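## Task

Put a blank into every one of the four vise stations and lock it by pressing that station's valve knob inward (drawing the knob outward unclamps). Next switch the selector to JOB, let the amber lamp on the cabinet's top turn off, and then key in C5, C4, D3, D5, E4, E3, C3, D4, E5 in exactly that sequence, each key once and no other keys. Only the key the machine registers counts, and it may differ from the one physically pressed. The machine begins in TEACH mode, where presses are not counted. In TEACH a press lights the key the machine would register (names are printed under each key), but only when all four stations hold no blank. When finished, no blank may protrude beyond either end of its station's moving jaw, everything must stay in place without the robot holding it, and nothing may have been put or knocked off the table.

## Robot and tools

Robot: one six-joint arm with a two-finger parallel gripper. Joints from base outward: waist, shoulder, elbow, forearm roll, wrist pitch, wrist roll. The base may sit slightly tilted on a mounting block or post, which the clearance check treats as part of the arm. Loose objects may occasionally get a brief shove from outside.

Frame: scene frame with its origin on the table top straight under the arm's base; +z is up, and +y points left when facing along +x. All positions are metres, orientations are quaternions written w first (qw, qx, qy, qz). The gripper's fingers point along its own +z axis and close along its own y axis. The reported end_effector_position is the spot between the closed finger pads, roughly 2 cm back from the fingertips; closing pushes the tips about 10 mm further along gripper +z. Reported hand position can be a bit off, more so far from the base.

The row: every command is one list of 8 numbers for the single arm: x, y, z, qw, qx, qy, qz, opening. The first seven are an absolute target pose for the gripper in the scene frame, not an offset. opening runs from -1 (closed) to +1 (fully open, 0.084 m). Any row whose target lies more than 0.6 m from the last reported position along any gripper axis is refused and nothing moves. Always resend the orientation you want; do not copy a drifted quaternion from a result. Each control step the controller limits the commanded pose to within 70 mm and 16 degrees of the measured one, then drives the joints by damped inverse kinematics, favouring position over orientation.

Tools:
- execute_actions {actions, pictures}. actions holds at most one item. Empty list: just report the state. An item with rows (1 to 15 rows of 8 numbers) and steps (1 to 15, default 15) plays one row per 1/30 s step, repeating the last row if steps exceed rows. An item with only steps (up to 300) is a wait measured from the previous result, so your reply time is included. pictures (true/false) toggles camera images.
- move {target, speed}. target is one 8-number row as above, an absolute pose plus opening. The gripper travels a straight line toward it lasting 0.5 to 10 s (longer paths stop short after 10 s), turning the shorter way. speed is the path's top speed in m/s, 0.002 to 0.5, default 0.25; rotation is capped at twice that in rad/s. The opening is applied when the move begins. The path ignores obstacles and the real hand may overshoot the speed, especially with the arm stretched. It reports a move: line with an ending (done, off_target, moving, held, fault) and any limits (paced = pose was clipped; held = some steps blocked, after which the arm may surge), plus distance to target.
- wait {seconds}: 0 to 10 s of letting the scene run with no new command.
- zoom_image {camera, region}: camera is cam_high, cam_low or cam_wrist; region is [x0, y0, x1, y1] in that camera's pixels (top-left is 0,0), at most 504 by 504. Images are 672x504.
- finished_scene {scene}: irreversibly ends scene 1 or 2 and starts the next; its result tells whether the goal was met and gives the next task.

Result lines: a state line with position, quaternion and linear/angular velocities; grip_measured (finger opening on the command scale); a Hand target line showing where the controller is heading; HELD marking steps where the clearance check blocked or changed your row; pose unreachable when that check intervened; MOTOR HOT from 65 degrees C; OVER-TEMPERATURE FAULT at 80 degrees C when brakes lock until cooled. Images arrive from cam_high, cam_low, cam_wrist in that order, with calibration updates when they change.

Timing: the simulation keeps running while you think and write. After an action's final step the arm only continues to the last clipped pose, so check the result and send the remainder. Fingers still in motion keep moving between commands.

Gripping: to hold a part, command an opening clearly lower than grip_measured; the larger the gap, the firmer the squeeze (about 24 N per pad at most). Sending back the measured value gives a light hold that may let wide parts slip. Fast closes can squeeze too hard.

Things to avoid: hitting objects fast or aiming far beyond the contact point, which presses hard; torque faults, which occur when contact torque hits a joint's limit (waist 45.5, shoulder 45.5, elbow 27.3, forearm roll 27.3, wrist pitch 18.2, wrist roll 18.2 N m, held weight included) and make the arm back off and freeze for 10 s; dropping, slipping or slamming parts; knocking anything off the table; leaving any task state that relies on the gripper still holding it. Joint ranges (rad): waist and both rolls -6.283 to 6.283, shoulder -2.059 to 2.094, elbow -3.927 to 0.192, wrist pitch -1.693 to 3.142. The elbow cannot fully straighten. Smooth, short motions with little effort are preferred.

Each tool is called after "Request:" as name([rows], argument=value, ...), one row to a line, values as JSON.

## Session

Request:
execute_actions(actions=[])

Scene clock: 0.00 s of 9600.00 s.
end_effector_position=(+0.1602, +0.2320, +0.3873) grip_measured=+1.00 end_effector_quat_wxyz=(+0.287, +0.795, +0.243, -0.477) end_effector_velocity=(+0.000, -0.000, -0.000) end_effector_angular_velocity=(+0.000, +0.000, +0.000)
Joint positions: [ 0.878  0.119 -1.38   0.051  2.346  0.221  0.084]
Joint velocities: [-0.    -0.     0.    -0.    -0.    -0.001  0.   ]
Motor temperatures (°C, as the motors report them): [35 36 40 36 36 36]
Hand target: +0.160, +0.232, +0.387; +0.287, +0.795, +0.243, -0.477
camera_calibration (this result's frames):
cam_wrist: T_world_to_cam=[[0.648056, -0.734128, 0.20268, 0.0249467], [-0.416287, -0.118601, 0.901465, -0.186892], [-0.637753, -0.668573, -0.382469, 0.538428], [0, 0, 0, 1]] pos_world=[0.249416, 0.356127, 0.369352]

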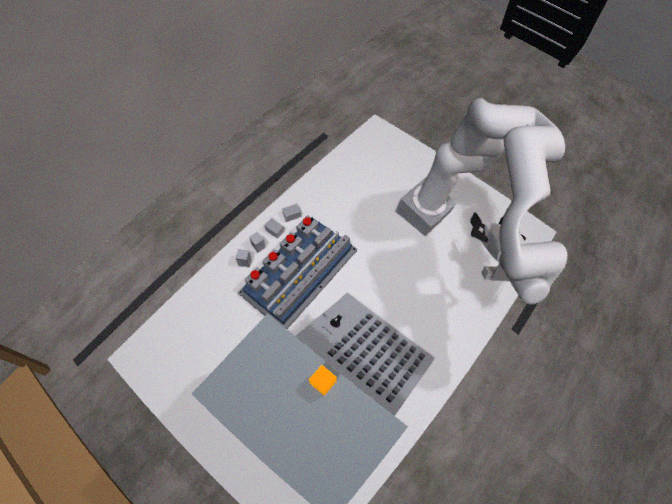

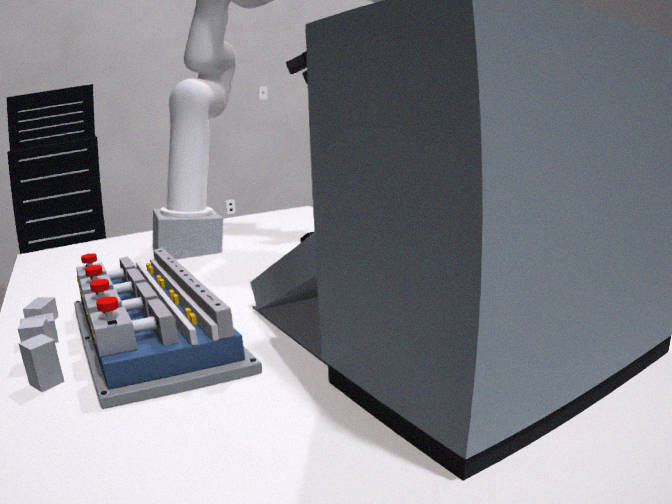

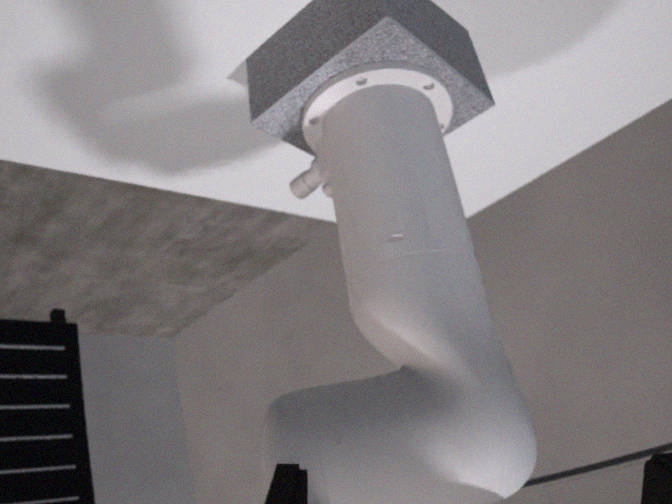

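Request:
move(target=[0.42,0.2,0.22,0,0.954,0,0.301,-1])

Scene clock: 5.17 s of 9600.00 s.
end_effector_position=(+0.4194, +0.1991, +0.2197) grip_measured=-1.00 end_effector_quat_wxyz=(-0.002, +0.955, -0.001, +0.298) end_effector_velocity=(+0.000, +0.000, -0.000) end_effector_angular_velocity=(-0.005, -0.022, -0.007)
Joint positions: [ 0.361 -0.222 -0.469 -0.922  0.116  1.257  0.   ]
Joint velocities: [-0.008  0.005 -0.011 -0.139  0.001  0.134  0.   ]
Motor temperatures (°C, as the motors report them): [35 36 41 36 36 36]
Hand target: +0.419, +0.199, +0.220; -0.002, +0.954, -0.001, +0.299
Off the commanded pose: 0.001 m, 0 deg.
move: done
camera_calibration (this result's frames):
cam_wrist: T_world_to_cam=[[0.0257419, -0.999459, -0.0204574, 0.229628], [-0.824882, -0.0096763, -0.565223, 0.540038], [0.564719, 0.0314248, -0.824685, 0.0711269], [0, 0, 0, 1]] pos_world=[0.399389, 0.232494, 0.368596]

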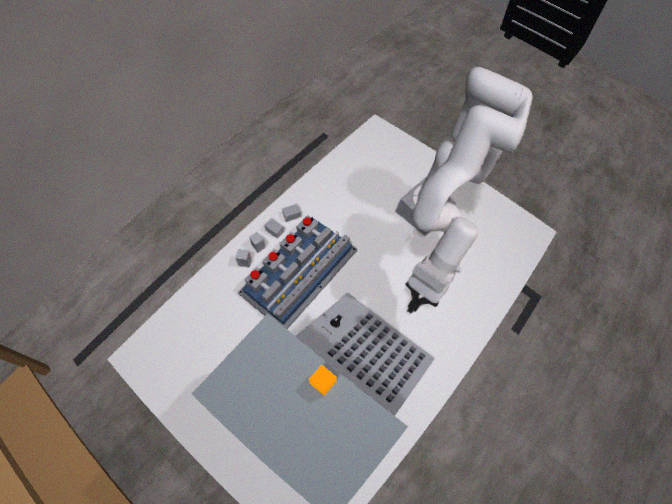

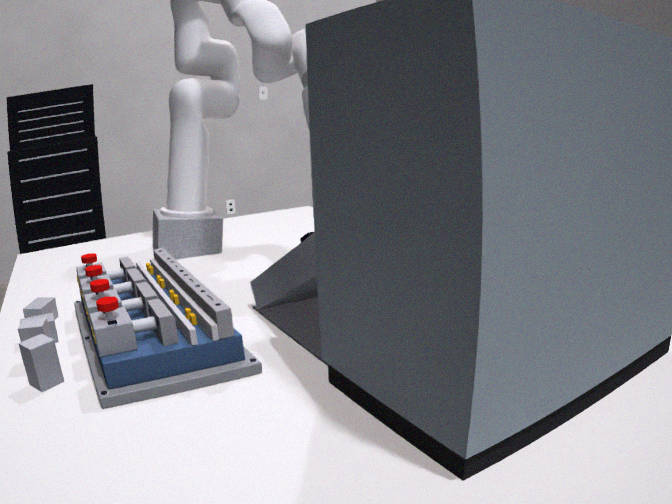

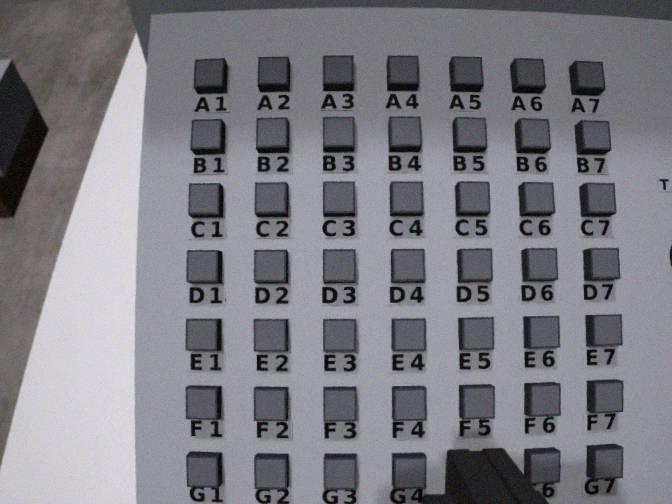

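Request:
move(target=[0.526,0.21,0.187,0,0.97,0,0.242,-1], speed=0.2)

Scene clock: 10.20 s of 9600.00 s.
end_effector_position=(+0.5259, +0.2096, +0.1871) grip_measured=-1.00 end_effector_quat_wxyz=(+0.001, +0.970, -0.000, +0.244) end_effector_velocity=(+0.002, +0.000, -0.000) end_effector_angular_velocity=(+0.008, +0.017, +0.006)
Joint positions: [ 0.367  0.175 -0.841 -0.391  0.167  0.735  0.   ]
Joint velocities: [ 0.007  0.005 -0.008  0.106  0.01  -0.1    0.   ]
Motor temperatures (°C, as the motors report them): [35 36 41 36 36 36]
Hand target: +0.526, +0.210, +0.187; +0.000, +0.970, -0.000, +0.243
Off the commanded pose: 0.000 m, 0 deg.
After step 90, 0.77 s passed at rest.
move: done
camera_calibration (this result's frames):
cam_wrist: T_world_to_cam=[[0.02267, -0.999608, -0.0164032, 0.237602], [-0.883521, -0.0123538, -0.468229, 0.622826], [0.467843, 0.0251073, -0.883455, 0.0470135], [0, 0, 0, 1]] pos_world=[0.522898, 0.244023, 0.337057]

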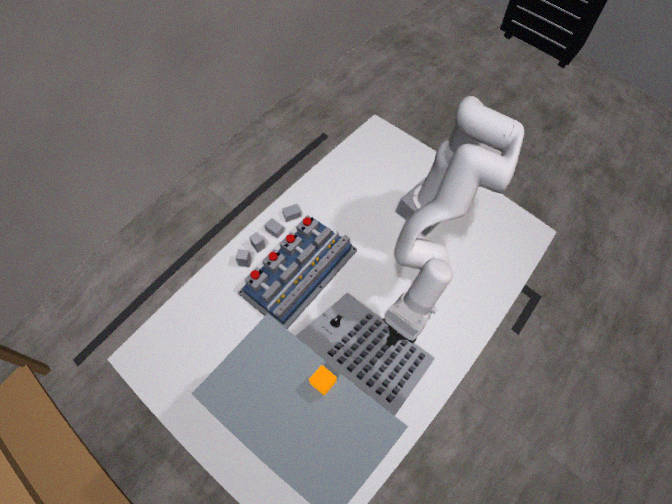

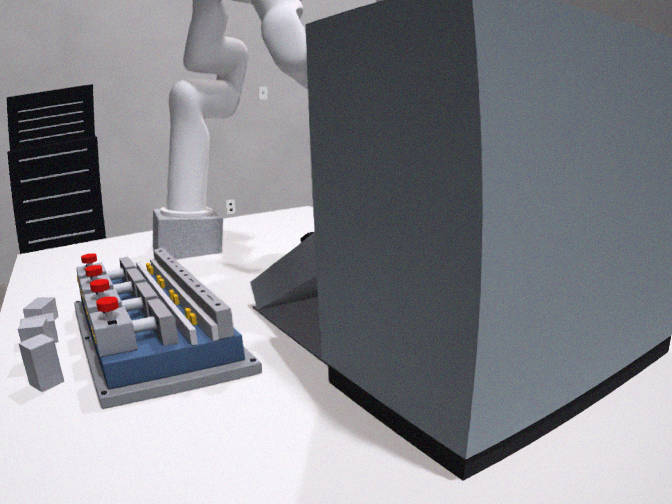

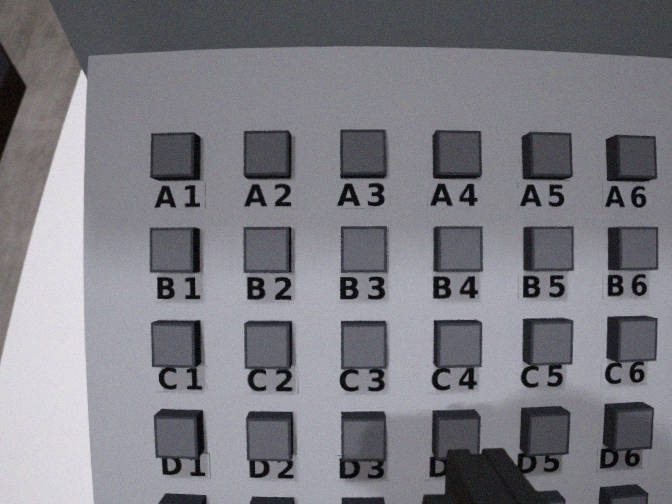

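Request:
move(target=[0.548,0.205,0.149,0,0.97,0,0.242,-1], speed=0.1)

Request:
move(target=[0.5575,0.205,0.1315,0,0.97,0,0.242,-1], speed=0.025)

Scene clock: 14.43 s of 9600.00 s.
end_effector_position=(+0.5479, +0.2051, +0.1495) grip_measured=-1.00 end_effector_quat_wxyz=(-0.000, +0.970, +0.000, +0.242) end_effector_velocity=(+0.001, -0.000, -0.003) end_effector_angular_velocity=(-0.002, +0.000, -0.001)
Joint positions: [ 0.335  0.323 -0.921 -0.474  0.098  0.793  0.   ]
Joint velocities: [-0.003  0.01  -0.005 -0.024 -0.003  0.022  0.   ]
Motor temperatures (°C, as the motors report them): [35 36 41 36 36 36]
Hand target: +0.548, +0.205, +0.149; -0.000, +0.970, -0.000, +0.242
Off the commanded pose: 0.001 m, 0 deg.
After step 90, 0.33 s passed at rest.
move: done
camera_calibration (this result's frames):
cam_wrist: T_world_to_cam=[[0.0241691, -0.999534, -0.0186498, 0.231461], [-0.884913, -0.0127104, -0.465582, 0.625046], [0.465128, 0.0277562, -0.884808, 0.00484411], [0, 0, 0, 1]] pos_world=[0.545264, 0.239164, 0.299613]

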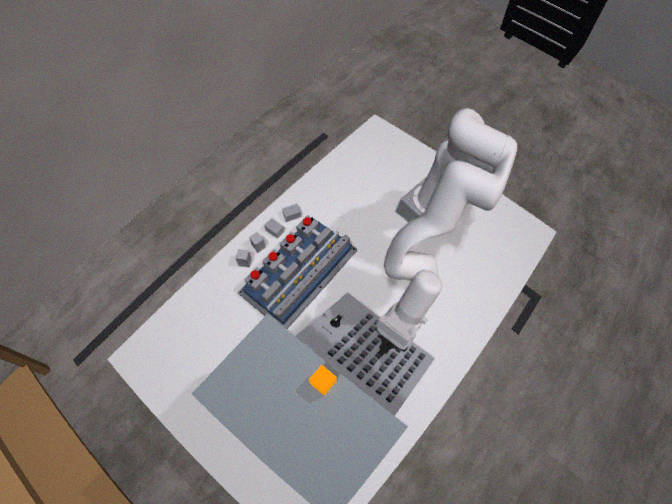

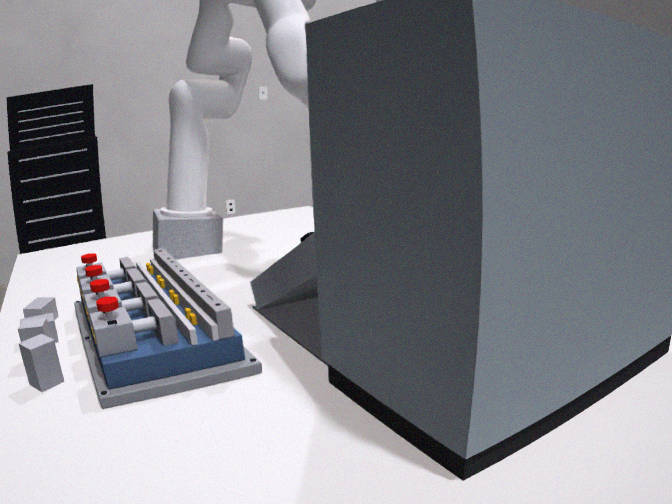

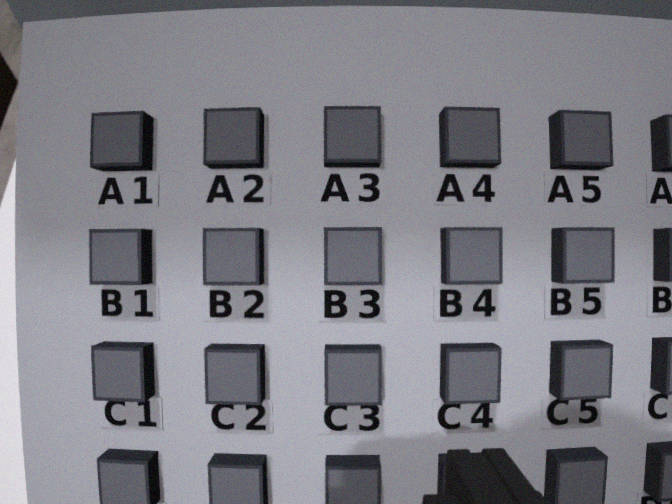

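Scene clock: 15.53 s of 9600.00 s.
end_effector_position=(+0.5573, +0.2050, +0.1319) grip_measured=-1.00 end_effector_quat_wxyz=(-0.000, +0.970, +0.000, +0.242) end_effector_velocity=(-0.000, -0.000, -0.001) end_effector_angular_velocity=(-0.003, -0.000, -0.001)
Joint positions: [ 0.323  0.392 -0.968 -0.544  0.075  0.853  0.   ]
Joint velocities: [-0.002  0.002 -0.002 -0.021  0.002  0.019  0.   ]
Motor temperatures (°C, as the motors report them): [35 36 41 36 36 36]
Hand target: +0.557, +0.205, +0.132; -0.000, +0.970, +0.000, +0.242
Off the commanded pose: 0.000 m, 0 deg.
move: done
camera_calibration (this result's frames):
cam_wrist: T_world_to_cam=[[0.0241441, -0.999541, -0.0183225, 0.230827], [-0.885082, -0.0128508, -0.465258, 0.625225], [0.464808, 0.0274502, -0.884986, -0.0148993], [0, 0, 0, 1]] pos_world=[0.554727, 0.239164, 0.281934]

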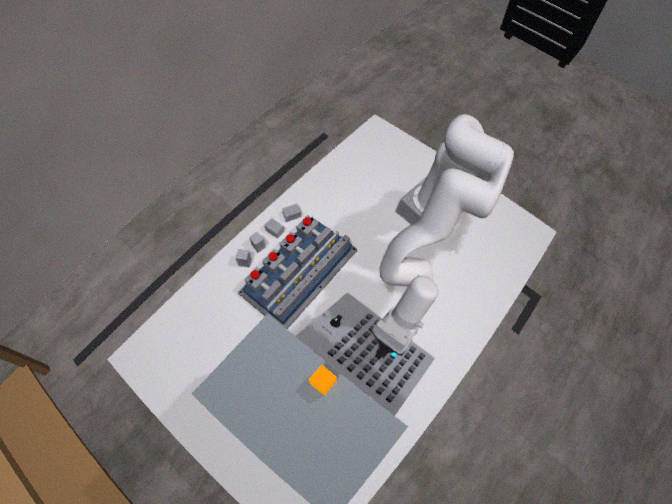

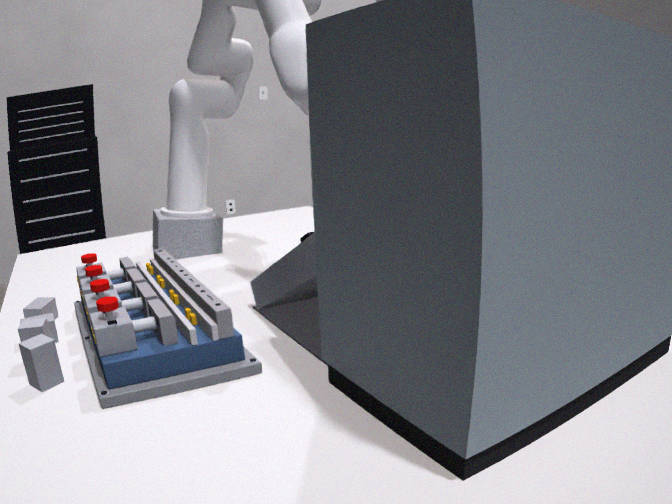

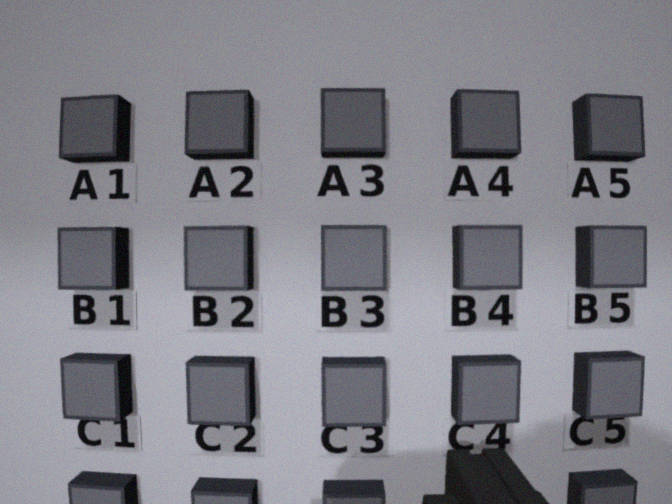

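A press registered; see what lit.

Request:
zoom_image(camera="cam_high", region=[310,290,450,420])

Region (310, 290, 450, 420) of cam_high's 672x504 image, scaled by 3.600, with more detail than that image has; it fills the top 468 rows of this view, and the rest is white.

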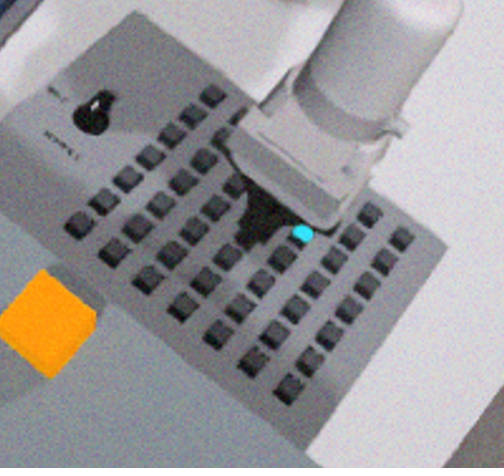

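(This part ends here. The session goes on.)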